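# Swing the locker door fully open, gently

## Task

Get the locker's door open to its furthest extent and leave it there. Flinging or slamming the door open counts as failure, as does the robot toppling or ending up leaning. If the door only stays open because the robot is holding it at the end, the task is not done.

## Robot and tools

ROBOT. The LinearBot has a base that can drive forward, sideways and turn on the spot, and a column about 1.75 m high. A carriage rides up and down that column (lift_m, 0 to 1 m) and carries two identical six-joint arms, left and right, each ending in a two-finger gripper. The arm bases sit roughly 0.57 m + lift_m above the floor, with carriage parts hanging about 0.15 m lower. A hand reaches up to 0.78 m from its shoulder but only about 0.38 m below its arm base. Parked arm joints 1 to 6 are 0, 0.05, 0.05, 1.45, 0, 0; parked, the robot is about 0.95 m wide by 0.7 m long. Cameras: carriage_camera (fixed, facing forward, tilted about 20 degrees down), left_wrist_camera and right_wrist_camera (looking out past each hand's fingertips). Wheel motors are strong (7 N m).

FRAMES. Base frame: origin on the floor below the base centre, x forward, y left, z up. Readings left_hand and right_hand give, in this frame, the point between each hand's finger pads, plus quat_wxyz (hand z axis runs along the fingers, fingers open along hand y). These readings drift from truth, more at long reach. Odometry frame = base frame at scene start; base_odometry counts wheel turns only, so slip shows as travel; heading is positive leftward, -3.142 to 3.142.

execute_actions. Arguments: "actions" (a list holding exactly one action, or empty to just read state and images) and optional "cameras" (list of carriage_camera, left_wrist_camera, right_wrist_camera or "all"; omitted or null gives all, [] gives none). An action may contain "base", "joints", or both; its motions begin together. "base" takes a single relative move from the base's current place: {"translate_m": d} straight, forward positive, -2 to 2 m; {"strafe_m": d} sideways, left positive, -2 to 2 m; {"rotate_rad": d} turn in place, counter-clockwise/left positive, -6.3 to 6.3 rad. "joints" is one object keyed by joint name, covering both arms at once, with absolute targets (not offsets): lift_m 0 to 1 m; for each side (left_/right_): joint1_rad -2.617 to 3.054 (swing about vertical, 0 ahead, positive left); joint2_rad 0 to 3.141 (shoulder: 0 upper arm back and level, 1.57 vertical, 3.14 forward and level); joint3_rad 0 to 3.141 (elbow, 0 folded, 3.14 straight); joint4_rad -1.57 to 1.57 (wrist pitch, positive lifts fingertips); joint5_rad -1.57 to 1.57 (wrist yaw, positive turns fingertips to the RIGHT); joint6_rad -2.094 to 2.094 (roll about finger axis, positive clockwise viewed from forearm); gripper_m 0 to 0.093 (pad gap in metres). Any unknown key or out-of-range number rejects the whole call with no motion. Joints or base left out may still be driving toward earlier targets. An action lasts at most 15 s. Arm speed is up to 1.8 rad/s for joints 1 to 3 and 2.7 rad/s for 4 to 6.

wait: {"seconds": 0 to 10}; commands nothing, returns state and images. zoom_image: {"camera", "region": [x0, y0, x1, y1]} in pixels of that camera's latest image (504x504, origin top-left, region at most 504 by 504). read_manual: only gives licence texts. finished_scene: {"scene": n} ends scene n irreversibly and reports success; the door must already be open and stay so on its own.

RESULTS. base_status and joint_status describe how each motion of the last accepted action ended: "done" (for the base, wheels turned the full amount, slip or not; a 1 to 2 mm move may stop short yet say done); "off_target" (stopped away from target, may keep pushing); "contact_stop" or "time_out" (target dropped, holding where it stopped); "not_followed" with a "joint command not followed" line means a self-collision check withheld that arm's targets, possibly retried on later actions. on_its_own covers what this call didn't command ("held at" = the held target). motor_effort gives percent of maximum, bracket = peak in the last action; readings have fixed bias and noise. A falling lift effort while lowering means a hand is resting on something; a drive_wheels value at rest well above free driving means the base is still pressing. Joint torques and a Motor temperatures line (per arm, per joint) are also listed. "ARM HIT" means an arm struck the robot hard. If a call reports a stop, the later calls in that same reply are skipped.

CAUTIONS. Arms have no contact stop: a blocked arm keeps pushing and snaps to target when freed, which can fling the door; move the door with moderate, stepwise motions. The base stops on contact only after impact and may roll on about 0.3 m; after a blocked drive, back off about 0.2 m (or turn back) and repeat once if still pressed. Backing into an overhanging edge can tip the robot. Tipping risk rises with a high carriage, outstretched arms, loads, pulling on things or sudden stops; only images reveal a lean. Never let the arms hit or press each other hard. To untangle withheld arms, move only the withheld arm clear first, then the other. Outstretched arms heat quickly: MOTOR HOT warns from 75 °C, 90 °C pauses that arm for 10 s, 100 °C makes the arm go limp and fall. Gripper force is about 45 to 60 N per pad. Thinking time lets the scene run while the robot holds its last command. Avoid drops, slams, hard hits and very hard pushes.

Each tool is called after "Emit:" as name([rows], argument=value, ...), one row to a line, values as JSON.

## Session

Emit:
execute_actions(actions=[])

Scene clock: 0.00 s.
Joint torques (N m, as the arm reports them, + toward a larger angle): no reading
Motor temperatures (°C, as the motors report them): left_arm=[22 25 30 25 24 25] | right_arm=[22 24 26 24 22 23]
base_odometry: x=+0.000 y=+0.000 heading=+0.000 (m, m, rad; odometry frame)
base_status: not commanded
joint_positions: lift_m=+0.298 left_joint1_rad=+0.005 left_joint2_rad=+0.045 left_joint3_rad=+0.075 left_joint4_rad=+1.496 left_joint5_rad=+0.032 left_joint6_rad=-0.009 left_gripper_m=+0.095 right_joint1_rad=-0.006 right_joint2_rad=+0.072 right_joint3_rad=+0.051 right_joint4_rad=+1.447 right_joint5_rad=-0.043 right_joint6_rad=+0.027 right_gripper_m=+0.094
joint_status: not commanded
motor_effort: lift_m=+23 drive_wheels=-2 (%)
left_hand: x=+0.2724 y=+0.3395 z=+1.2944 quat_wxyz=(+1.000, +0.016, +0.023, -0.003) (m; base frame)
right_hand: x=+0.3002 y=-0.3379 z=+1.2869 quat_wxyz=(+0.997, -0.020, +0.072, +0.012) (m; base frame)
pictures: carriage_camera, left_wrist_camera, right_wrist_camera
camera_calibration (this result's frames):
carriage_camera: T_world_to_cam=[[0.00371406, -0.99899, -0.0447832, 0.0575096], [-0.329256, 0.0410647, -0.943347, 1.25591], [0.944233, 0.0182488, -0.328771, 0.26047], [0, 0, 0, 1]] pos_world=[0.167357, 0.00112476, 1.27297]
left_wrist_camera: T_world_to_cam=[[0.0058499, -0.997737, -0.066982, 0.42311], [0.776796, 0.0467158, -0.628018, 0.586579], [0.629726, -0.0483575, 0.775311, -1.03191], [0, 0, 0, 1]] pos_world=[0.191694, 0.34485, 1.19678]
right_wrist_camera: T_world_to_cam=[[-0.00201017, -0.996857, 0.079199, -0.438395], [0.748096, -0.0540547, -0.661385, 0.615898], [0.663587, 0.057919, 0.745854, -1.01926], [0, 0, 0, 1]] pos_world=[0.214736, -0.34469, 1.20229]
Images, in order (width x height): carriage_camera 504x504, left_wrist_camera 504x504, right_wrist_camera 504x504.

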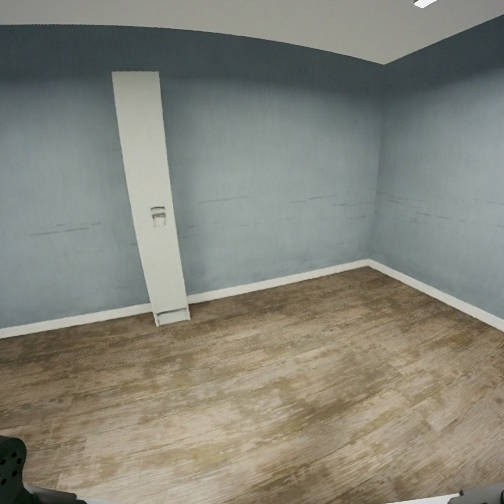

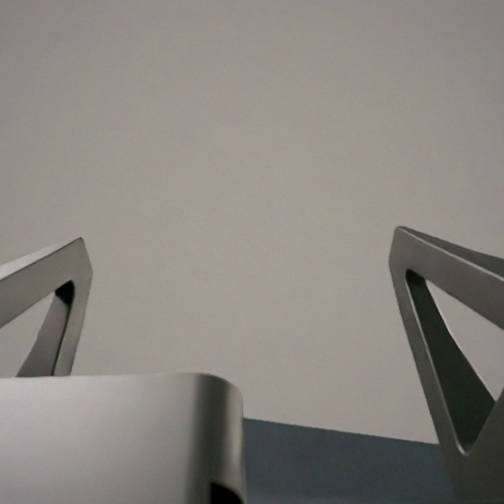

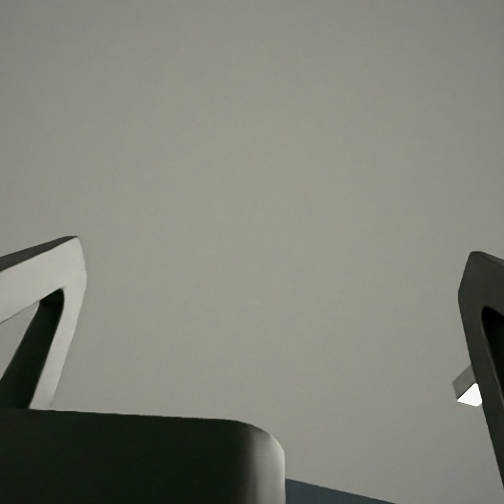

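Emit:
zoom_image(camera="carriage_camera", region=[100, 180, 240, 340])

Emit:
zoom_image(camera="carriage_camera", region=[180, 240, 400, 340])

Emit:
zoom_image(camera="carriage_camera", region=[0, 280, 200, 360])

Region (100, 180, 240, 340) of carriage_camera's 504x504 image, scaled by 3.150, with more detail than that image has; it fills the left 441 columns of this view, and the rest is white.

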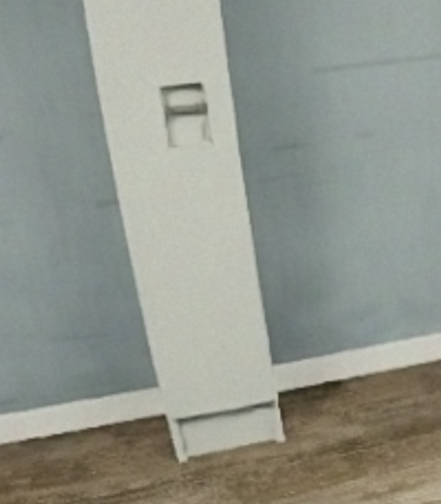

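Region (180, 240, 400, 340) of carriage_camera's 504x504 image, scaled by 2.291, with more detail than that image has; it fills the top 229 rows of this view, and the rest is white.

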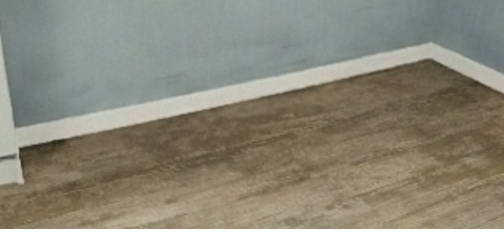

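Region (0, 280, 200, 360) of carriage_camera's 504x504 image, scaled by 2.520, with more detail than that image has; it fills the top 202 rows of this view, and the rest is white.

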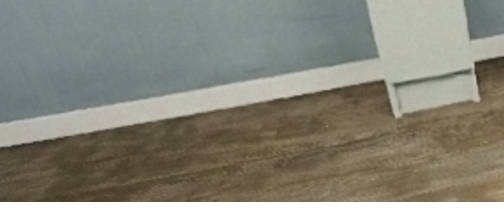

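Emit:
execute_actions([
  {"base": {"rotate_rad": 0.694}},
], cameras=[])

Emit:
execute_actions([
  {"base": {"translate_m": 1.139}, "joints": {"lift_m": 0.13}},
], cameras=[])

Emit:
execute_actions([
  {"base": {"rotate_rad": -0.35}, "joints": {"right_joint1_rad": 0.0, "right_joint2_rad": 1.6, "right_joint3_rad": 1.2, "right_joint4_rad": 0.4, "right_joint5_rad": 0.0, "right_joint6_rad": -1.57, "right_gripper_m": 0.05}},
], cameras=["carriage_camera", "right_wrist_camera"])

Scene clock: 4.47 s.
Joint torques (N m, as the arm reports them, + toward a larger angle): left_arm=[-0.09  4.63  6.35 -0.36 -0.05  0.04] | right_arm=[-0.09  4.94  6.34 -0.04  0.07 -0.05]
Motor temperatures (°C, as the motors report them): left_arm=[22 25 30 25 24 25] | right_arm=[22 24 26 24 22 23]
base_odometry: x=+0.000 y=+0.000 heading=+0.694 (m, m, rad; odometry frame)
base_status: done
joint_positions: lift_m=+0.298 left_joint1_rad=+0.005 left_joint2_rad=+0.045 left_joint3_rad=+0.075 left_joint4_rad=+1.496 left_joint5_rad=+0.032 left_joint6_rad=-0.009 left_gripper_m=+0.095 right_joint1_rad=-0.006 right_joint2_rad=+0.072 right_joint3_rad=+0.051 right_joint4_rad=+1.446 right_joint5_rad=-0.043 right_joint6_rad=+0.027 right_gripper_m=+0.094
joint_status: not commanded
motor_effort: lift_m=+23(23) drive_wheels=+4(13) (%)
left_hand: x=+0.2724 y=+0.3395 z=+1.2944 quat_wxyz=(+1.000, +0.016, +0.023, -0.003) (m; base frame)
right_hand: x=+0.3004 y=-0.3379 z=+1.2868 quat_wxyz=(+0.997, -0.020, +0.073, +0.012) (m; base frame)
pictures: none
No camera images: the call's "cameras" was empty. Leave "cameras" out to get every camera's image.

Scene clock: 9.10 s.
Joint torques (N m, as the arm reports them, + toward a larger angle): left_arm=[-0.06  4.61  6.31 -0.37 -0.06  0.04] | right_arm=[-0.09  4.98  6.31 -0.1   0.07 -0.05]
Motor temperatures (°C, as the motors report them): left_arm=[22 25 30 25 24 25] | right_arm=[22 24 27 24 22 23]
base_odometry: x=+0.875 y=+0.729 heading=+0.695 (m, m, rad; odometry frame)
base_status: done
joint_positions: lift_m=+0.130 left_joint1_rad=+0.005 left_joint2_rad=+0.045 left_joint3_rad=+0.075 left_joint4_rad=+1.496 left_joint5_rad=+0.032 left_joint6_rad=-0.009 left_gripper_m=+0.095 right_joint1_rad=-0.006 right_joint2_rad=+0.072 right_joint3_rad=+0.051 right_joint4_rad=+1.448 right_joint5_rad=-0.043 right_joint6_rad=+0.027 right_gripper_m=+0.094
joint_status: all done
motor_effort: lift_m=+21(20) drive_wheels=-7(18) (%)
left_hand: x=+0.2724 y=+0.3395 z=+1.1267 quat_wxyz=(+1.000, +0.016, +0.023, -0.003) (m; base frame)
right_hand: x=+0.3000 y=-0.3379 z=+1.1192 quat_wxyz=(+0.997, -0.020, +0.072, +0.012) (m; base frame)
pictures: none
No camera images: the call's "cameras" was empty. Leave "cameras" out to get every camera's image.

Scene clock: 10.83 s.
Joint torques (N m, as the arm reports them, + toward a larger angle): left_arm=[-0.06  4.57  6.28 -0.39 -0.06  0.03] | right_arm=[ 0.35 -8.34 10.12  2.58  0.11 -0.03]
Motor temperatures (°C, as the motors report them): left_arm=[22 25 30 25 24 25] | right_arm=[22 25 27 25 22 23]
base_odometry: x=+0.875 y=+0.730 heading=+0.345 (m, m, rad; odometry frame)
base_status: done
joint_positions: lift_m=+0.130 left_joint1_rad=+0.005 left_joint2_rad=+0.045 left_joint3_rad=+0.075 left_joint4_rad=+1.496 left_joint5_rad=+0.032 left_joint6_rad=-0.009 left_gripper_m=+0.095 right_joint1_rad=-0.006 right_joint2_rad=+1.595 right_joint3_rad=+1.181 right_joint4_rad=+0.398 right_joint5_rad=-0.004 right_joint6_rad=-1.564 right_gripper_m=+0.050
joint_status: all done
motor_effort: lift_m=+21(22) drive_wheels=+6(7) (%)
left_hand: x=+0.2723 y=+0.3395 z=+1.1267 quat_wxyz=(+1.000, +0.016, +0.022, -0.003) (m; base frame)
right_hand: x=+0.7826 y=-0.3471 z=+1.0185 quat_wxyz=(+0.498, -0.502, +0.506, -0.495) (m; base frame)
pictures: carriage_camera, right_wrist_camera
camera_calibration (this result's frames):
carriage_camera: T_world_to_cam=[[0.00371406, -0.99899, -0.0447832, 0.0499982], [-0.329256, 0.0410647, -0.943347, 1.09768], [0.944233, 0.0182488, -0.328771, 0.205326], [0, 0, 0, 1]] pos_world=[0.167357, 0.00112476, 1.10524]
right_wrist_camera: T_world_to_cam=[[0.0517988, 0.0272587, 0.998285, -1.04814], [-0.548752, -0.834413, 0.0512575, 0.0952064], [0.834379, -0.550466, -0.0282634, -0.69513], [0, 0, 0, 1]] pos_world=[0.686539, -0.274633, 1.02182]
Images, in order (width x height): carriage_camera 504x504, right_wrist_camera 504x504.

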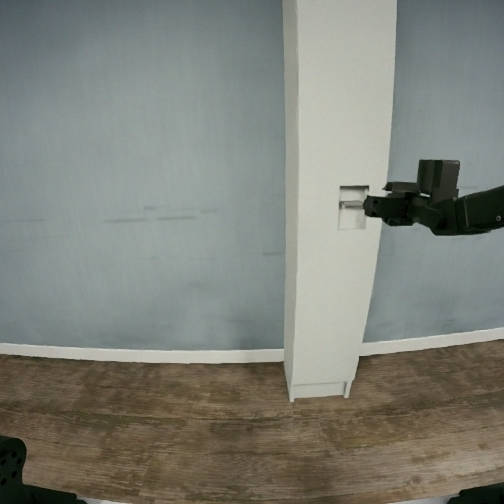

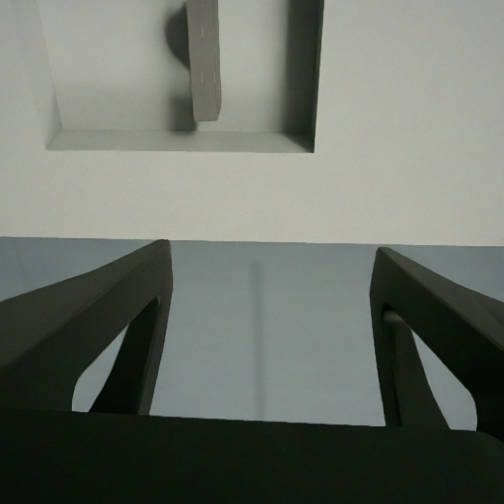

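Emit:
zoom_image(camera="carriage_camera", region=[40, 320, 160, 390])

Emit:
zoom_image(camera="carriage_camera", region=[340, 320, 460, 410])

Region (40, 320, 160, 390) of carriage_camera's 504x504 image, scaled by 4.200, with more detail than that image has; it fills the top 294 rows of this view, and the rest is white.

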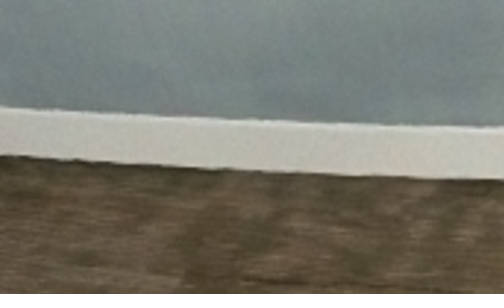

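Region (340, 320, 460, 410) of carriage_camera's 504x504 image, scaled by 4.200, with more detail than that image has; it fills the top 378 rows of this view, and the rest is white.

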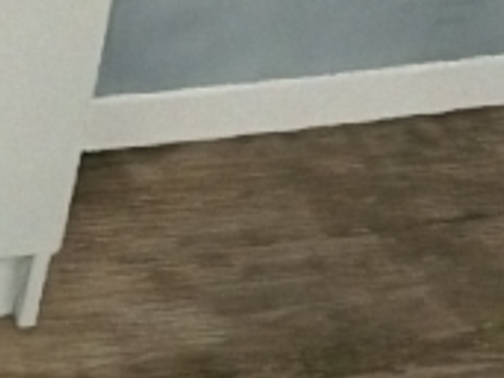

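Emit:
execute_actions([
  {"base": {"translate_m": 0.13}, "joints": {"lift_m": 0.092}},
], cameras=["right_wrist_camera"])

Scene clock: 14.13 s.
Joint torques (N m, as the arm reports them, + toward a larger angle): left_arm=[-0.08  4.61  6.26 -0.39 -0.05  0.04] | right_arm=[ 0.35 -8.4   9.11  2.55  0.11 -0.03]
Motor temperatures (°C, as the motors report them): left_arm=[22 25 30 25 24 25] | right_arm=[22 25 28 26 22 23]
base_odometry: x=+0.997 y=+0.773 heading=+0.344 (m, m, rad; odometry frame)
base_status: done
joint_positions: lift_m=+0.092 left_joint1_rad=+0.005 left_joint2_rad=+0.045 left_joint3_rad=+0.075 left_joint4_rad=+1.497 left_joint5_rad=+0.032 left_joint6_rad=-0.009 left_gripper_m=+0.095 right_joint1_rad=-0.006 right_joint2_rad=+1.595 right_joint3_rad=+1.194 right_joint4_rad=+0.402 right_joint5_rad=-0.004 right_joint6_rad=-1.564 right_gripper_m=+0.050
joint_status: all done
motor_effort: lift_m=+22(26) drive_wheels=-7(13) (%)
left_hand: x=+0.2721 y=+0.3395 z=+1.0887 quat_wxyz=(+1.000, +0.016, +0.022, -0.003) (m; base frame)
right_hand: x=+0.7832 y=-0.3472 z=+0.9881 quat_wxyz=(+0.502, -0.497, +0.502, -0.499) (m; base frame)
pictures: right_wrist_camera
camera_calibration (this result's frames):
right_wrist_camera: T_world_to_cam=[[0.0346554, 0.0273551, 0.999025, -1.00503], [-0.549551, -0.834408, 0.0419111, 0.106951], [0.834741, -0.550468, -0.0138837, -0.710977], [0, 0, 0, 1]] pos_world=[0.687086, -0.274636, 0.989697]
Images, in order (width x height): right_wrist_camera 504x504.

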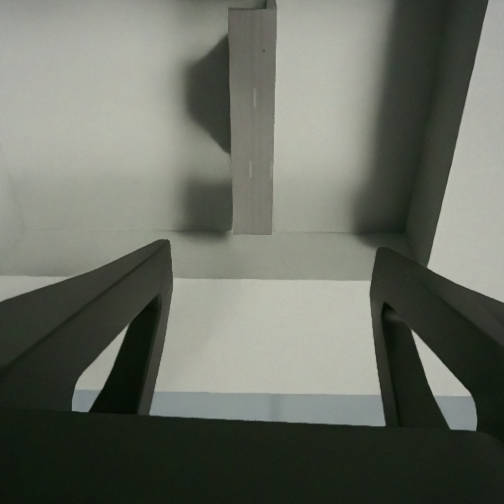

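Emit:
execute_actions([
  {"base": {"translate_m": 0.06}, "joints": {"lift_m": 0.085, "right_joint1_rad": 0.03}},
], cameras=["right_wrist_camera"])

Scene clock: 15.93 s.
Joint torques (N m, as the arm reports them, + toward a larger angle): left_arm=[-0.1   4.53  6.36 -0.39 -0.05  0.03] | right_arm=[-0.11 -8.42  9.13  2.54  0.08 -0.02]
Motor temperatures (°C, as the motors report them): left_arm=[22 25 31 25 24 25] | right_arm=[22 25 28 26 22 23]
base_odometry: x=+1.054 y=+0.793 heading=+0.343 (m, m, rad; odometry frame)
base_status: done
joint_positions: lift_m=+0.085 left_joint1_rad=+0.005 left_joint2_rad=+0.045 left_joint3_rad=+0.075 left_joint4_rad=+1.497 left_joint5_rad=+0.032 left_joint6_rad=-0.009 left_gripper_m=+0.095 right_joint1_rad=+0.030 right_joint2_rad=+1.596 right_joint3_rad=+1.194 right_joint4_rad=+0.404 right_joint5_rad=-0.003 right_joint6_rad=-1.564 right_gripper_m=+0.050
joint_status: all done
motor_effort: lift_m=+21(20) drive_wheels=+5(14) (%)
left_hand: x=+0.2722 y=+0.3395 z=+1.0817 quat_wxyz=(+1.000, +0.016, +0.022, -0.003) (m; base frame)
right_hand: x=+0.7832 y=-0.3287 z=+0.9809 quat_wxyz=(+0.511, -0.506, +0.493, -0.490) (m; base frame)
pictures: right_wrist_camera
camera_calibration (this result's frames):
right_wrist_camera: T_world_to_cam=[[0.0333151, 0.0285144, 0.999038, -0.996942], [-0.520601, -0.852781, 0.0417006, 0.0941304], [0.85315, -0.52149, -0.0135658, -0.706139], [0, 0, 0, 1]] pos_world=[0.68466, -0.259545, 0.982479]
Images, in order (width x height): right_wrist_camera 504x504.

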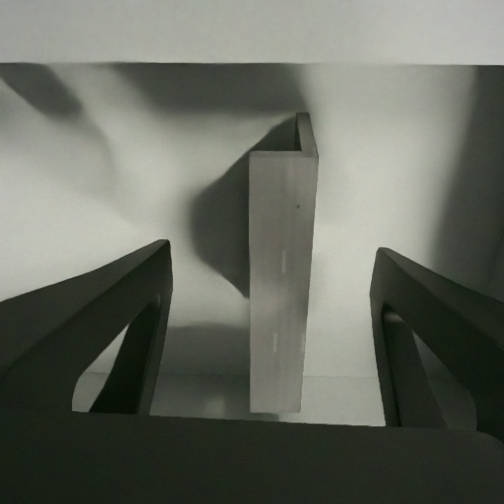

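Emit:
execute_actions([
  {"base": {"translate_m": 0.011}},
], cameras=[])

Emit:
execute_actions([
  {"joints": {"right_gripper_m": 0.0}},
], cameras=[])

Emit:
execute_actions([
  {"joints": {"right_joint4_rad": 0.8, "lift_m": 0.133}},
], cameras=["right_wrist_camera"])

Scene clock: 17.10 s.
Joint torques (N m, as the arm reports them, + toward a larger angle): left_arm=[-0.07  4.56  6.28 -0.38 -0.06  0.03] | right_arm=[-0.02 -8.5   9.09  2.5   0.09 -0.03]
Motor temperatures (°C, as the motors report them): left_arm=[22 25 31 25 24 25] | right_arm=[22 26 29 27 22 23]
base_odometry: x=+1.064 y=+0.797 heading=+0.343 (m, m, rad; odometry frame)
base_status: done
joint_positions: lift_m=+0.085 left_joint1_rad=+0.005 left_joint2_rad=+0.045 left_joint3_rad=+0.075 left_joint4_rad=+1.497 left_joint5_rad=+0.032 left_joint6_rad=-0.009 left_gripper_m=+0.095 right_joint1_rad=+0.030 right_joint2_rad=+1.596 right_joint3_rad=+1.194 right_joint4_rad=+0.404 right_joint5_rad=-0.003 right_joint6_rad=-1.564 right_gripper_m=+0.050
joint_status: not commanded
motor_effort: lift_m=+20(21) drive_wheels=-6(11) (%)
left_hand: x=+0.2722 y=+0.3395 z=+1.0817 quat_wxyz=(+1.000, +0.016, +0.022, -0.003) (m; base frame)
right_hand: x=+0.7832 y=-0.3288 z=+0.9809 quat_wxyz=(+0.510, -0.506, +0.493, -0.490) (m; base frame)
pictures: none
No camera images: the call's "cameras" was empty. Leave "cameras" out to get every camera's image.

Scene clock: 17.70 s.
Joint torques (N m, as the arm reports them, + toward a larger angle): left_arm=[-0.09  4.59  6.27 -0.38 -0.06  0.04] | right_arm=[-0.08 -8.48  8.98  2.44  0.07  0.17]
Motor temperatures (°C, as the motors report them): left_arm=[22 25 31 25 24 25] | right_arm=[22 26 29 27 22 23]
base_odometry: x=+1.064 y=+0.797 heading=+0.343 (m, m, rad; odometry frame)
base_status: not commanded
joint_positions: lift_m=+0.085 left_joint1_rad=+0.005 left_joint2_rad=+0.045 left_joint3_rad=+0.075 left_joint4_rad=+1.497 left_joint5_rad=+0.032 left_joint6_rad=-0.009 left_gripper_m=+0.095 right_joint1_rad=+0.030 right_joint2_rad=+1.596 right_joint3_rad=+1.195 right_joint4_rad=+0.410 right_joint5_rad=-0.002 right_joint6_rad=-1.580 right_gripper_m=+0.011
joint_status: right_gripper_m off_target (ended at +0.011, target +0.000)
motor_effort: lift_m=+22(22) drive_wheels=-6(6) (%)
left_hand: x=+0.2722 y=+0.3395 z=+1.0817 quat_wxyz=(+1.000, +0.016, +0.022, -0.003) (m; base frame)
right_hand: x=+0.7833 y=-0.3288 z=+0.9831 quat_wxyz=(+0.508, -0.508, +0.487, -0.496) (m; base frame)
pictures: none
No camera images: the call's "cameras" was empty. Leave "cameras" out to get every camera's image.

Scene clock: 18.70 s.
Joint torques (N m, as the arm reports them, + toward a larger angle): left_arm=[-0.05  4.56  6.32 -0.36 -0.05  0.04] | right_arm=[ -0.12 -10.39  15.16   5.77   0.1    0.17]
Motor temperatures (°C, as the motors report them): left_arm=[22 25 31 25 24 25] | right_arm=[22 26 29 28 22 23]
base_odometry: x=+1.064 y=+0.797 heading=+0.342 (m, m, rad; odometry frame)
base_status: not commanded
joint_positions: lift_m=+0.133 left_joint1_rad=+0.005 left_joint2_rad=+0.045 left_joint3_rad=+0.075 left_joint4_rad=+1.496 left_joint5_rad=+0.032 left_joint6_rad=-0.009 left_gripper_m=+0.095 right_joint1_rad=+0.030 right_joint2_rad=+1.618 right_joint3_rad=+1.114 right_joint4_rad=+0.514 right_joint5_rad=-0.004 right_joint6_rad=-1.579 right_gripper_m=+0.011
joint_status: right_joint4_rad off_target (ended at +0.514, target +0.800); the others done
motor_effort: lift_m=+26(32) drive_wheels=+8(8) (%)
left_hand: x=+0.2724 y=+0.3395 z=+1.1292 quat_wxyz=(+1.000, +0.016, +0.023, -0.003) (m; base frame)
right_hand: x=+0.7836 y=-0.3285 z=+1.0048 quat_wxyz=(+0.509, -0.508, +0.487, -0.496) (m; base frame)
pictures: right_wrist_camera
camera_calibration (this result's frames):
right_wrist_camera: T_world_to_cam=[[0.0251317, 0.0439358, 0.998718, -1.00901], [-0.520081, -0.852617, 0.0505958, 0.084204], [0.853747, -0.520686, 0.00142242, -0.721273], [0, 0, 0, 1]] pos_world=[0.684936, -0.259431, 1.00448]
Images, in order (width x height): right_wrist_camera 504x504.

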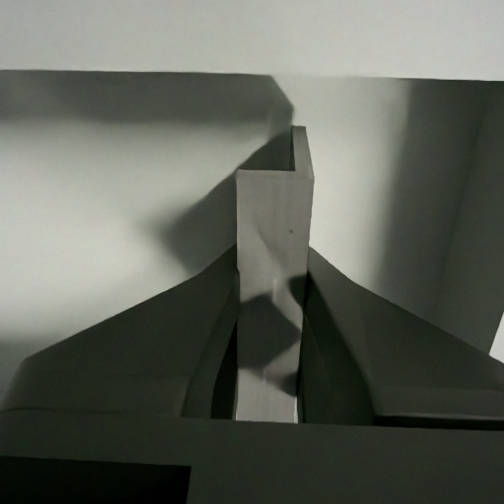

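Emit:
execute_actions([
  {"base": {"translate_m": -0.10}, "joints": {"right_joint1_rad": 0.06}},
], cameras=["right_wrist_camera", "carriage_camera"])

Scene clock: 20.63 s.
Joint torques (N m, as the arm reports them, + toward a larger angle): left_arm=[-0.11  4.61  6.27 -0.34 -0.05  0.04] | right_arm=[ -0.7  -14.2   13.85   5.11   0.08   0.38]
Motor temperatures (°C, as the motors report them): left_arm=[22 25 31 25 24 25] | right_arm=[22 27 30 31 22 23]
base_odometry: x=+0.970 y=+0.763 heading=+0.343 (m, m, rad; odometry frame)
base_status: done
joint_positions: lift_m=+0.133 left_joint1_rad=+0.005 left_joint2_rad=+0.045 left_joint3_rad=+0.075 left_joint4_rad=+1.495 left_joint5_rad=+0.032 left_joint6_rad=-0.009 left_gripper_m=+0.095 right_joint1_rad=+0.067 right_joint2_rad=+1.661 right_joint3_rad=+1.129 right_joint4_rad=+0.572 right_joint5_rad=-0.001 right_joint6_rad=-1.597 right_gripper_m=+0.011
joint_status: all done
on_its_own: right_joint4_rad moved +0.058 toward your old target +0.800
motor_effort: lift_m=+26(26) drive_wheels=-9(14) (%)
left_hand: x=+0.2726 y=+0.3395 z=+1.1292 quat_wxyz=(+1.000, +0.016, +0.023, -0.003) (m; base frame)
right_hand: x=+0.7917 y=-0.3091 z=+1.0049 quat_wxyz=(+0.521, -0.512, +0.466, -0.499) (m; base frame)
pictures: carriage_camera, right_wrist_camera
camera_calibration (this result's frames):
carriage_camera: T_world_to_cam=[[0.00371406, -0.99899, -0.0447832, 0.0501107], [-0.329256, 0.0410647, -0.943347, 1.10005], [0.944233, 0.0182488, -0.328771, 0.206152], [0, 0, 0, 1]] pos_world=[0.167357, 0.00112476, 1.10775]
right_wrist_camera: T_world_to_cam=[[-0.00797261, 0.0601721, 0.998156, -0.978441], [-0.492455, -0.868988, 0.048452, 0.0802238], [0.870301, -0.491161, 0.0365602, -0.75739], [0, 0, 0, 1]] pos_world=[0.690863, -0.243412, 1.00044]
Images, in order (width x height): carriage_camera 504x504, right_wrist_camera 504x504.

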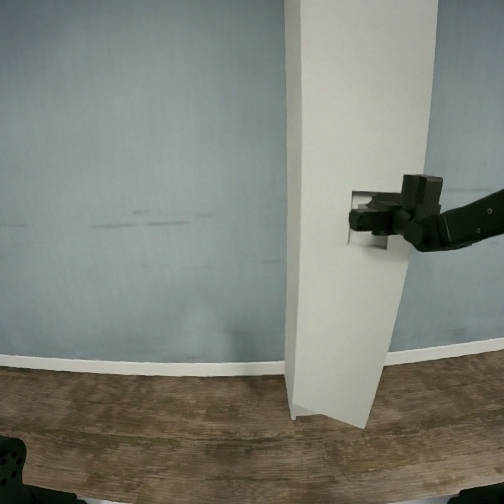

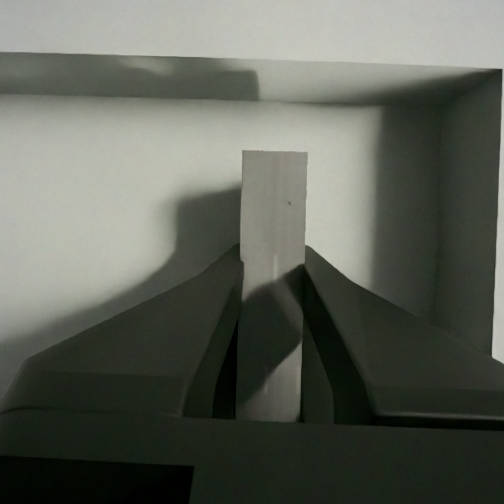

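Emit:
execute_actions([
  {"base": {"strafe_m": 0.085}, "joints": {"right_joint5_rad": 0.42, "right_joint4_rad": 0.46, "lift_m": 0.098}},
], cameras=[])

Emit:
execute_actions([
  {"base": {"strafe_m": 0.10}, "joints": {"right_joint5_rad": 0.83}},
], cameras=["right_wrist_camera", "carriage_camera"])

Scene clock: 23.47 s.
Joint torques (N m, as the arm reports them, + toward a larger angle): left_arm=[-0.08  4.61  6.36 -0.35 -0.05  0.03] | right_arm=[  0.32 -10.65  10.35   2.68   0.04   0.32]
Motor temperatures (°C, as the motors report them): left_arm=[22 25 31 25 24 25] | right_arm=[22 28 31 33 22 23]
base_odometry: x=+0.942 y=+0.844 heading=+0.343 (m, m, rad; odometry frame)
base_status: done
joint_positions: lift_m=+0.098 left_joint1_rad=+0.005 left_joint2_rad=+0.045 left_joint3_rad=+0.075 left_joint4_rad=+1.495 left_joint5_rad=+0.032 left_joint6_rad=-0.009 left_gripper_m=+0.095 right_joint1_rad=+0.054 right_joint2_rad=+1.621 right_joint3_rad=+1.177 right_joint4_rad=+0.447 right_joint5_rad=+0.420 right_joint6_rad=-1.592 right_gripper_m=+0.011
joint_status: all done
motor_effort: lift_m=+22(21) drive_wheels=+1(11) (%)
left_hand: x=+0.2727 y=+0.3395 z=+1.0947 quat_wxyz=(+1.000, +0.016, +0.023, -0.003) (m; base frame)
right_hand: x=+0.7763 y=-0.3874 z=+0.9832 quat_wxyz=(+0.395, -0.406, +0.578, -0.587) (m; base frame)
pictures: none
No camera images: the call's "cameras" was empty. Leave "cameras" out to get every camera's image.

Scene clock: 25.00 s.
Joint torques (N m, as the arm reports them, + toward a larger angle): left_arm=[-0.1   4.62  6.37 -0.33 -0.04  0.03] | right_arm=[  0.55 -10.16  10.21   2.56  -0.44   0.36]
Motor temperatures (°C, as the motors report them): left_arm=[22 25 31 25 24 25] | right_arm=[22 28 32 33 22 23]
base_odometry: x=+0.908 y=+0.938 heading=+0.342 (m, m, rad; odometry frame)
base_status: done
joint_positions: lift_m=+0.098 left_joint1_rad=+0.005 left_joint2_rad=+0.045 left_joint3_rad=+0.075 left_joint4_rad=+1.495 left_joint5_rad=+0.032 left_joint6_rad=-0.009 left_gripper_m=+0.095 right_joint1_rad=+0.052 right_joint2_rad=+1.617 right_joint3_rad=+1.177 right_joint4_rad=+0.440 right_joint5_rad=+0.882 right_joint6_rad=-1.596 right_gripper_m=+0.011
joint_status: right_joint5_rad off_target (ended at +0.882, target +0.830)
motor_effort: lift_m=+22(22) drive_wheels=-3(11) (%)
left_hand: x=+0.2727 y=+0.3395 z=+1.0947 quat_wxyz=(+1.000, +0.016, +0.023, -0.003) (m; base frame)
right_hand: x=+0.7309 y=-0.4535 z=+0.9839 quat_wxyz=(+0.248, -0.264, +0.656, -0.662) (m; base frame)
pictures: carriage_camera, right_wrist_camera
camera_calibration (this result's frames):
carriage_camera: T_world_to_cam=[[0.00371406, -0.99899, -0.0447832, 0.0485667], [-0.329256, 0.0410647, -0.943347, 1.06753], [0.944233, 0.0182488, -0.328771, 0.194817], [0, 0, 0, 1]] pos_world=[0.167357, 0.00112476, 1.07328]
right_wrist_camera: T_world_to_cam=[[0.0677815, 0.0132062, 0.997613, -1.02531], [-0.985169, -0.157094, 0.0690157, 0.588489], [0.157631, -0.987495, 0.00236223, -0.445202], [0, 0, 0, 1]] pos_world=[0.719436, -0.333647, 0.983304]
Images, in order (width x height): carriage_camera 504x504, right_wrist_camera 504x504.

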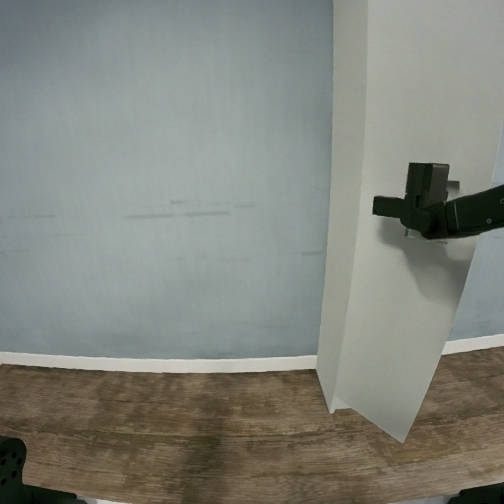

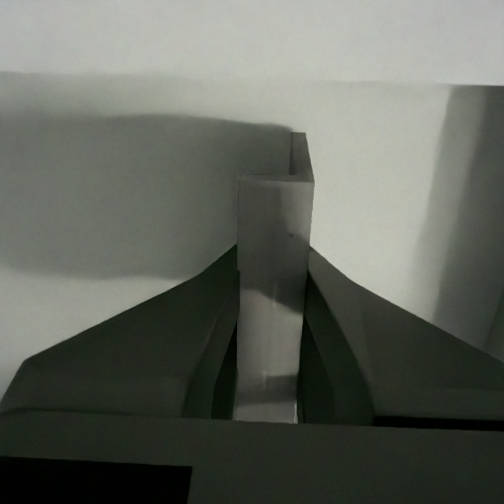

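Emit:
execute_actions([
  {"base": {"strafe_m": 0.125}, "joints": {"right_joint5_rad": 1.23}},
], cameras=["right_wrist_camera", "carriage_camera"])

Scene clock: 27.30 s.
Joint torques (N m, as the arm reports them, + toward a larger angle): left_arm=[-0.05  4.58  6.31 -0.35 -0.05  0.04] | right_arm=[ 0.16 -9.98  9.83  2.28  0.06  0.4 ]
Motor temperatures (°C, as the motors report them): left_arm=[22 25 31 25 24 25] | right_arm=[22 29 32 33 23 23]
base_odometry: x=+0.867 y=+1.056 heading=+0.342 (m, m, rad; odometry frame)
base_status: done
joint_positions: lift_m=+0.098 left_joint1_rad=+0.005 left_joint2_rad=+0.045 left_joint3_rad=+0.075 left_joint4_rad=+1.495 left_joint5_rad=+0.032 left_joint6_rad=-0.009 left_gripper_m=+0.095 right_joint1_rad=+0.057 right_joint2_rad=+1.617 right_joint3_rad=+1.179 right_joint4_rad=+0.445 right_joint5_rad=+1.229 right_joint6_rad=-1.598 right_gripper_m=+0.011
joint_status: all done
motor_effort: lift_m=+20(21) drive_wheels=-2(8) (%)
left_hand: x=+0.2727 y=+0.3395 z=+1.0947 quat_wxyz=(+1.000, +0.016, +0.023, -0.003) (m; base frame)
right_hand: x=+0.6817 y=-0.4831 z=+0.9852 quat_wxyz=(+0.133, -0.147, +0.691, -0.695) (m; base frame)
pictures: carriage_camera, right_wrist_camera
camera_calibration (this result's frames):
carriage_camera: T_world_to_cam=[[0.00371406, -0.99899, -0.0447832, 0.0485667], [-0.329256, 0.0410647, -0.943347, 1.06753], [0.944233, 0.0182488, -0.328771, 0.194817], [0, 0, 0, 1]] pos_world=[0.167357, 0.00112476, 1.07328]
right_wrist_camera: T_world_to_cam=[[0.0639131, -0.00992605, 0.997906, -1.03181], [-0.981197, 0.181858, 0.0646519, 0.700649], [-0.182119, -0.983275, 0.00188368, -0.232576], [0, 0, 0, 1]] pos_world=[0.711064, -0.366346, 0.984785]
Images, in order (width x height): carriage_camera 504x504, right_wrist_camera 504x504.

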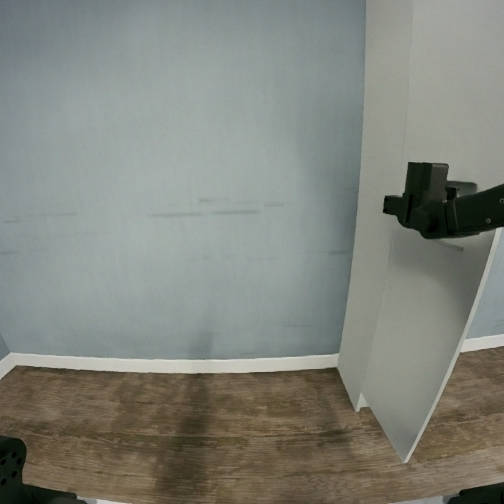

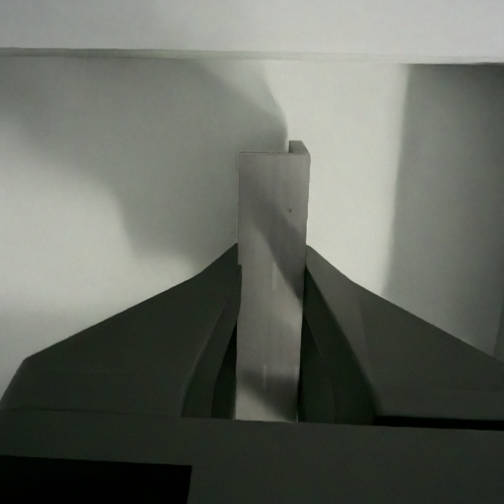

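Emit:
execute_actions([
  {"base": {"strafe_m": 0.085}, "joints": {"right_joint5_rad": 1.3}},
], cameras=["right_wrist_camera", "carriage_camera"])

Scene clock: 29.00 s.
Joint torques (N m, as the arm reports them, + toward a larger angle): left_arm=[-0.09  4.57  6.26 -0.34 -0.05  0.04] | right_arm=[  0.9  -10.33   9.37   2.35   0.93   0.46]
Motor temperatures (°C, as the motors report them): left_arm=[22 25 31 25 24 25] | right_arm=[22 29 32 33 23 23]
base_odometry: x=+0.838 y=+1.136 heading=+0.342 (m, m, rad; odometry frame)
base_status: done
joint_positions: lift_m=+0.098 left_joint1_rad=+0.005 left_joint2_rad=+0.045 left_joint3_rad=+0.075 left_joint4_rad=+1.495 left_joint5_rad=+0.032 left_joint6_rad=-0.009 left_gripper_m=+0.095 right_joint1_rad=+0.047 right_joint2_rad=+1.620 right_joint3_rad=+1.186 right_joint4_rad=+0.440 right_joint5_rad=+1.205 right_joint6_rad=-1.604 right_gripper_m=+0.011
joint_status: right_joint5_rad off_target (ended at +1.205, target +1.300)
motor_effort: lift_m=+22(22) drive_wheels=+0(9) (%)
left_hand: x=+0.2727 y=+0.3395 z=+1.0947 quat_wxyz=(+1.000, +0.016, +0.023, -0.003) (m; base frame)
right_hand: x=+0.6851 y=-0.4859 z=+0.9857 quat_wxyz=(+0.135, -0.155, +0.689, -0.695) (m; base frame)
pictures: carriage_camera, right_wrist_camera
camera_calibration (this result's frames):
carriage_camera: T_world_to_cam=[[0.00371406, -0.99899, -0.0447832, 0.0485667], [-0.329256, 0.0410647, -0.943347, 1.06753], [0.944233, 0.0182488, -0.328771, 0.194817], [0, 0, 0, 1]] pos_world=[0.167357, 0.00112476, 1.07328]
right_wrist_camera: T_world_to_cam=[[0.0714808, -0.00621149, 0.997423, -1.03539], [-0.983092, 0.168574, 0.0715036, 0.692555], [-0.168584, -0.985669, 0.00594333, -0.249139], [0, 0, 0, 1]] pos_world=[0.712855, -0.368747, 0.984683]
Images, in order (width x height): carriage_camera 504x504, right_wrist_camera 504x504.

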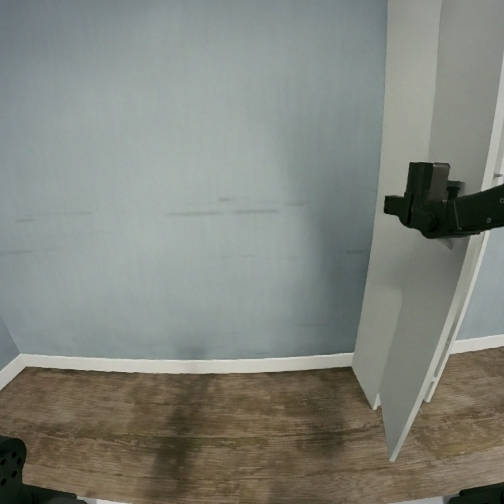

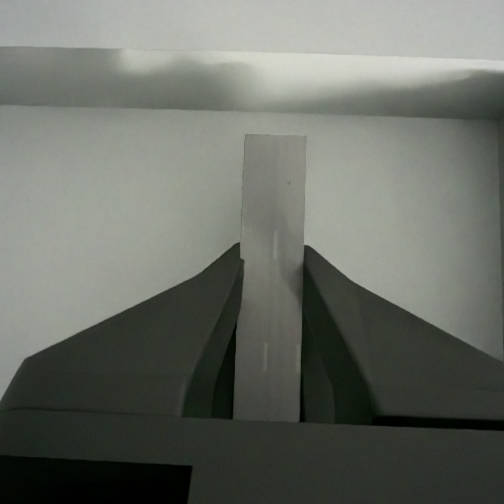

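Emit:
execute_actions([
  {"base": {"strafe_m": 0.06}, "joints": {"right_gripper_m": 0.045, "right_joint5_rad": 1.2}},
], cameras=["right_wrist_camera"])

Scene clock: 30.60 s.
Joint torques (N m, as the arm reports them, + toward a larger angle): left_arm=[-0.11  4.6   6.28 -0.35 -0.07  0.04] | right_arm=[ 0.13 -9.75  9.29  2.16  0.09  0.14]
Motor temperatures (°C, as the motors report them): left_arm=[22 25 31 25 24 25] | right_arm=[22 29 32 33 23 23]
base_odometry: x=+0.818 y=+1.192 heading=+0.342 (m, m, rad; odometry frame)
base_status: done
joint_positions: lift_m=+0.098 left_joint1_rad=+0.005 left_joint2_rad=+0.045 left_joint3_rad=+0.075 left_joint4_rad=+1.495 left_joint5_rad=+0.032 left_joint6_rad=-0.009 left_gripper_m=+0.095 right_joint1_rad=+0.057 right_joint2_rad=+1.614 right_joint3_rad=+1.186 right_joint4_rad=+0.457 right_joint5_rad=+1.193 right_joint6_rad=-1.578 right_gripper_m=+0.045
joint_status: all done
motor_effort: lift_m=+21(21) drive_wheels=-2(9) (%)
left_hand: x=+0.2726 y=+0.3395 z=+1.0947 quat_wxyz=(+1.000, +0.016, +0.023, -0.003) (m; base frame)
right_hand: x=+0.6871 y=-0.4806 z=+0.9904 quat_wxyz=(+0.160, -0.145, +0.688, -0.693) (m; base frame)
pictures: right_wrist_camera
camera_calibration (this result's frames):
right_wrist_camera: T_world_to_cam=[[0.0245966, -0.0170791, 0.999552, -1.01535], [-0.988976, 0.145628, 0.0268247, 0.730518], [-0.146021, -0.989192, -0.0133088, -0.241745], [0, 0, 0, 1]] pos_world=[0.712138, -0.362857, 0.992079]
Images, in order (width x height): right_wrist_camera 504x504.

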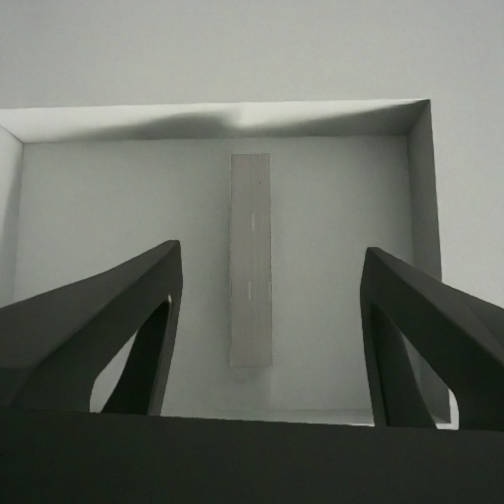

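Emit:
execute_actions([
  {"joints": {"right_joint1_rad": 0.25, "right_joint2_rad": 0.6, "right_joint3_rad": 0.3, "right_joint4_rad": 1.3, "right_joint5_rad": 0.0, "right_joint6_rad": 0.0, "right_gripper_m": 0.0}},
], cameras=[])

Emit:
execute_actions([
  {"base": {"strafe_m": -0.32}, "joints": {"right_joint1_rad": 0.0, "lift_m": 0.33}},
], cameras=["carriage_camera"])

Scene clock: 33.20 s.
Joint torques (N m, as the arm reports them, + toward a larger angle): left_arm=[-0.1   4.59  6.27 -0.36 -0.05  0.04] | right_arm=[-0.4   0.42  6.17  0.88 -0.01  0.03]
Motor temperatures (°C, as the motors report them): left_arm=[22 26 31 25 24 25] | right_arm=[22 29 32 32 23 23]
base_odometry: x=+0.818 y=+1.192 heading=+0.342 (m, m, rad; odometry frame)
base_status: not commanded
joint_positions: lift_m=+0.098 left_joint1_rad=+0.005 left_joint2_rad=+0.045 left_joint3_rad=+0.075 left_joint4_rad=+1.495 left_joint5_rad=+0.032 left_joint6_rad=-0.009 left_gripper_m=+0.095 right_joint1_rad=+0.254 right_joint2_rad=+0.616 right_joint3_rad=+0.316 right_joint4_rad=+1.306 right_joint5_rad=+0.006 right_joint6_rad=-0.007 right_gripper_m=+0.000
joint_status: all done
motor_effort: lift_m=+21(21) drive_wheels=-2(2) (%)
left_hand: x=+0.2726 y=+0.3395 z=+1.0947 quat_wxyz=(+1.000, +0.016, +0.023, -0.003) (m; base frame)
right_hand: x=+0.4440 y=-0.2988 z=+1.1152 quat_wxyz=(+0.953, -0.033, +0.277, +0.118) (m; base frame)
pictures: none
No camera images: the call's "cameras" was empty. Leave "cameras" out to get every camera's image.

Scene clock: 35.83 s.
Joint torques (N m, as the arm reports them, + toward a larger angle): left_arm=[-0.07  4.55  6.3  -0.36 -0.06  0.04] | right_arm=[-0.46  0.41  6.48  0.95  0.02  0.04]
Motor temperatures (°C, as the motors report them): left_arm=[22 26 31 24 24 25] | right_arm=[22 29 32 31 23 23]
base_odometry: x=+0.926 y=+0.891 heading=+0.342 (m, m, rad; odometry frame)
base_status: done
joint_positions: lift_m=+0.330 left_joint1_rad=+0.005 left_joint2_rad=+0.045 left_joint3_rad=+0.075 left_joint4_rad=+1.495 left_joint5_rad=+0.032 left_joint6_rad=-0.009 left_gripper_m=+0.095 right_joint1_rad=+0.005 right_joint2_rad=+0.616 right_joint3_rad=+0.311 right_joint4_rad=+1.302 right_joint5_rad=+0.003 right_joint6_rad=-0.007 right_gripper_m=+0.000
joint_status: all done
motor_effort: lift_m=+24(30) drive_wheels=+1(15) (%)
left_hand: x=+0.2726 y=+0.3395 z=+1.3265 quat_wxyz=(+1.000, +0.016, +0.023, -0.003) (m; base frame)
right_hand: x=+0.4515 y=-0.3446 z=+1.3447 quat_wxyz=(+0.959, +0.000, +0.283, -0.001) (m; base frame)
pictures: carriage_camera
camera_calibration (this result's frames):
carriage_camera: T_world_to_cam=[[0.00371406, -0.99899, -0.0447832, 0.0589457], [-0.329256, 0.0410647, -0.943347, 1.28616], [0.944233, 0.0182488, -0.328771, 0.271013], [0, 0, 0, 1]] pos_world=[0.167357, 0.00112476, 1.30504]
Images, in order (width x height): carriage_camera 504x504.

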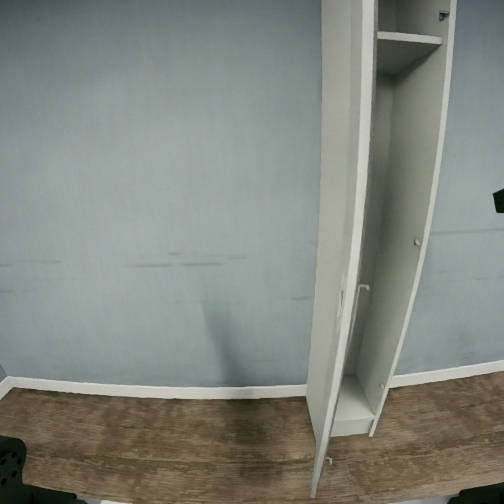

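Emit:
execute_actions([
  {"joints": {"right_joint1_rad": -0.03, "right_joint2_rad": 1.4, "right_joint3_rad": 1.05, "right_joint4_rad": 0.35}},
], cameras=["carriage_camera", "right_wrist_camera"])

Scene clock: 37.63 s.
Joint torques (N m, as the arm reports them, + toward a larger angle): left_arm=[-0.1   4.57  6.3  -0.35 -0.05  0.04] | right_arm=[-0.46 -5.95 10.08  2.55  0.03  0.03]
Motor temperatures (°C, as the motors report them): left_arm=[22 26 32 24 24 25] | right_arm=[22 29 32 31 23 23]
base_odometry: x=+0.926 y=+0.891 heading=+0.342 (m, m, rad; odometry frame)
base_status: not commanded
joint_positions: lift_m=+0.330 left_joint1_rad=+0.005 left_joint2_rad=+0.045 left_joint3_rad=+0.075 left_joint4_rad=+1.495 left_joint5_rad=+0.032 left_joint6_rad=-0.009 left_gripper_m=+0.095 right_joint1_rad=-0.025 right_joint2_rad=+1.391 right_joint3_rad=+1.032 right_joint4_rad=+0.352 right_joint5_rad=+0.003 right_joint6_rad=-0.007 right_gripper_m=+0.000
joint_status: all done
motor_effort: lift_m=+24(24) drive_wheels=+1(1) (%)
left_hand: x=+0.2726 y=+0.3395 z=+1.3265 quat_wxyz=(+1.000, +0.016, +0.023, -0.003) (m; base frame)
right_hand: x=+0.7310 y=-0.3571 z=+1.2298 quat_wxyz=(+0.704, +0.007, +0.710, -0.012) (m; base frame)
pictures: carriage_camera, right_wrist_camera
camera_calibration (this result's frames):
carriage_camera: T_world_to_cam=[[0.00371406, -0.99899, -0.0447832, 0.0589457], [-0.329256, 0.0410647, -0.943347, 1.28616], [0.944233, 0.0182488, -0.328771, 0.271013], [0, 0, 0, 1]] pos_world=[0.167357, 0.00112476, 1.30504]
right_wrist_camera: T_world_to_cam=[[0.00919722, -0.999112, 0.0411251, -0.414298], [-0.555709, -0.0392982, -0.830447, 1.42112], [0.831326, -0.0152158, -0.555577, 0.190339], [0, 0, 0, 1]] pos_world=[0.635306, -0.355186, 1.30295]
Images, in order (width x height): carriage_camera 504x504, right_wrist_camera 504x504.

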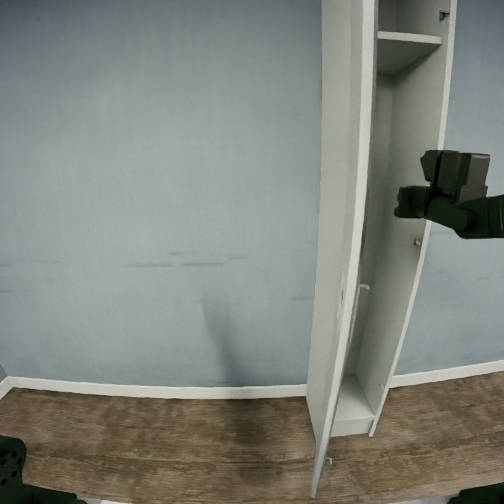

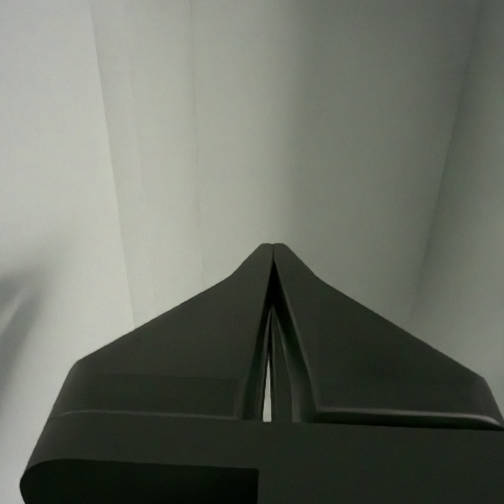

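Emit:
execute_actions([
  {"base": {"strafe_m": 0.14}},
], cameras=[])

Emit:
execute_actions([
  {"base": {"strafe_m": 0.11}},
], cameras=["carriage_camera", "right_wrist_camera"])

Scene clock: 39.77 s.
Joint torques (N m, as the arm reports them, + toward a larger angle): left_arm=[-0.1   4.57  6.25 -0.35 -0.06  0.04] | right_arm=[ 0.22 -5.89 10.12  2.51  0.    0.05]
Motor temperatures (°C, as the motors report them): left_arm=[22 26 32 24 24 25] | right_arm=[22 29 33 31 22 23]
base_odometry: x=+0.879 y=+1.023 heading=+0.342 (m, m, rad; odometry frame)
base_status: done
joint_positions: lift_m=+0.330 left_joint1_rad=+0.005 left_joint2_rad=+0.045 left_joint3_rad=+0.075 left_joint4_rad=+1.495 left_joint5_rad=+0.032 left_joint6_rad=-0.009 left_gripper_m=+0.095 right_joint1_rad=-0.035 right_joint2_rad=+1.391 right_joint3_rad=+1.032 right_joint4_rad=+0.355 right_joint5_rad=+0.007 right_joint6_rad=-0.008 right_gripper_m=+0.000
joint_status: not commanded
motor_effort: lift_m=+24(23) drive_wheels=+3(9) (%)
left_hand: x=+0.2726 y=+0.3396 z=+1.3265 quat_wxyz=(+1.000, +0.016, +0.023, -0.003) (m; base frame)
right_hand: x=+0.7308 y=-0.3627 z=+1.2304 quat_wxyz=(+0.705, +0.012, +0.709, -0.018) (m; base frame)
pictures: none
No camera images: the call's "cameras" was empty. Leave "cameras" out to get every camera's image.

Scene clock: 41.37 s.
Joint torques (N m, as the arm reports them, + toward a larger angle): left_arm=[-0.09  4.58  6.33 -0.35 -0.05  0.04] | right_arm=[ 0.29 -5.92 10.05  2.5  -0.02  0.06]
Motor temperatures (°C, as the motors report them): left_arm=[22 26 32 24 24 25] | right_arm=[22 29 33 31 22 23]
base_odometry: x=+0.842 y=+1.126 heading=+0.342 (m, m, rad; odometry frame)
base_status: done
joint_positions: lift_m=+0.330 left_joint1_rad=+0.005 left_joint2_rad=+0.045 left_joint3_rad=+0.075 left_joint4_rad=+1.495 left_joint5_rad=+0.032 left_joint6_rad=-0.009 left_gripper_m=+0.095 right_joint1_rad=-0.035 right_joint2_rad=+1.391 right_joint3_rad=+1.032 right_joint4_rad=+0.356 right_joint5_rad=+0.007 right_joint6_rad=-0.008 right_gripper_m=+0.000
joint_status: not commanded
motor_effort: lift_m=+24(23) drive_wheels=-2(11) (%)
left_hand: x=+0.2726 y=+0.3396 z=+1.3265 quat_wxyz=(+1.000, +0.016, +0.023, -0.003) (m; base frame)
right_hand: x=+0.7308 y=-0.3625 z=+1.2308 quat_wxyz=(+0.706, +0.012, +0.708, -0.018) (m; base frame)
pictures: carriage_camera, right_wrist_camera
camera_calibration (this result's frames):
carriage_camera: T_world_to_cam=[[0.00371406, -0.99899, -0.0447832, 0.0589457], [-0.329256, 0.0410647, -0.943347, 1.28616], [0.944233, 0.0182488, -0.328771, 0.271013], [0, 0, 0, 1]] pos_world=[0.167357, 0.00112476, 1.30504]
right_wrist_camera: T_world_to_cam=[[-0.00543766, -0.999085, 0.0424116, -0.410646], [-0.553091, -0.0323294, -0.832493, 1.42472], [0.833103, -0.0279843, -0.55241, 0.181092], [0, 0, 0, 1]] pos_world=[0.634899, -0.359142, 1.30352]
Images, in order (width x height): carriage_camera 504x504, right_wrist_camera 504x504.

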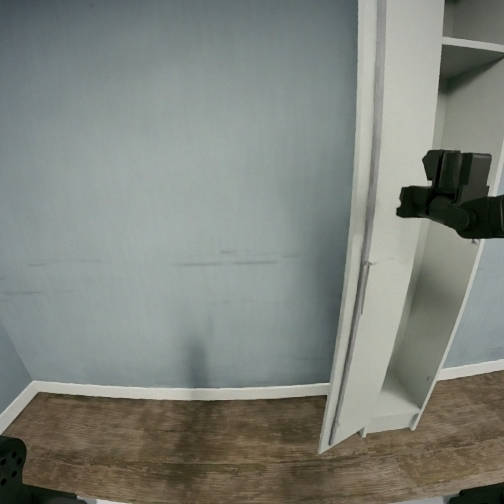

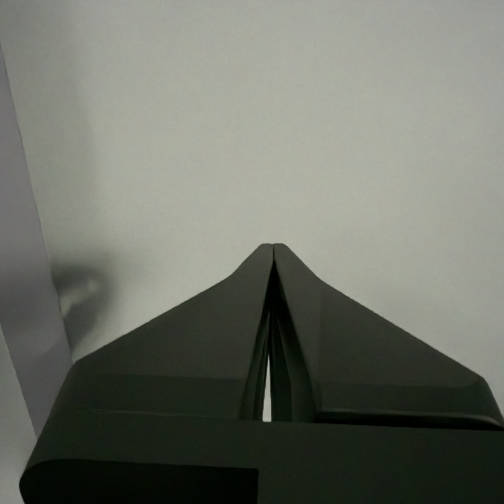

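Emit:
execute_actions([
  {"base": {"translate_m": 0.09}},
], cameras=["carriage_camera"])

Scene clock: 43.20 s.
Joint torques (N m, as the arm reports them, + toward a larger angle): left_arm=[-0.08  4.55  6.29 -0.33 -0.05  0.04] | right_arm=[ 0.05 -4.87 10.03  2.56  0.04  0.05]
Motor temperatures (°C, as the motors report them): left_arm=[22 26 32 24 24 25] | right_arm=[22 29 33 32 22 23]
base_odometry: x=+0.927 y=+1.157 heading=+0.342 (m, m, rad; odometry frame)
base_status: done
joint_positions: lift_m=+0.330 left_joint1_rad=+0.005 left_joint2_rad=+0.045 left_joint3_rad=+0.075 left_joint4_rad=+1.493 left_joint5_rad=+0.032 left_joint6_rad=-0.009 left_gripper_m=+0.095 right_joint1_rad=-0.033 right_joint2_rad=+1.380 right_joint3_rad=+1.032 right_joint4_rad=+0.351 right_joint5_rad=+0.004 right_joint6_rad=-0.007 right_gripper_m=+0.000
joint_status: not commanded
motor_effort: lift_m=+25(24) drive_wheels=+2(11) (%)
left_hand: x=+0.2733 y=+0.3395 z=+1.3265 quat_wxyz=(+1.000, +0.016, +0.024, -0.003) (m; base frame)
right_hand: x=+0.7282 y=-0.3611 z=+1.2348 quat_wxyz=(+0.708, +0.010, +0.706, -0.016) (m; base frame)
pictures: carriage_camera
camera_calibration (this result's frames):
carriage_camera: T_world_to_cam=[[0.00371406, -0.99899, -0.0447832, 0.0589457], [-0.329256, 0.0410647, -0.943347, 1.28616], [0.944233, 0.0182488, -0.328771, 0.271013], [0, 0, 0, 1]] pos_world=[0.167357, 0.00112476, 1.30504]
Images, in order (width x height): carriage_camera 504x504.

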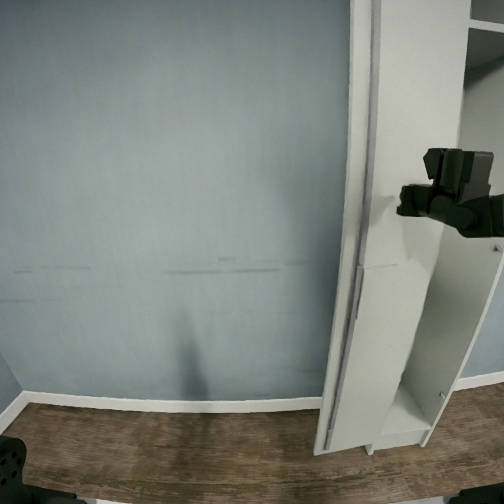

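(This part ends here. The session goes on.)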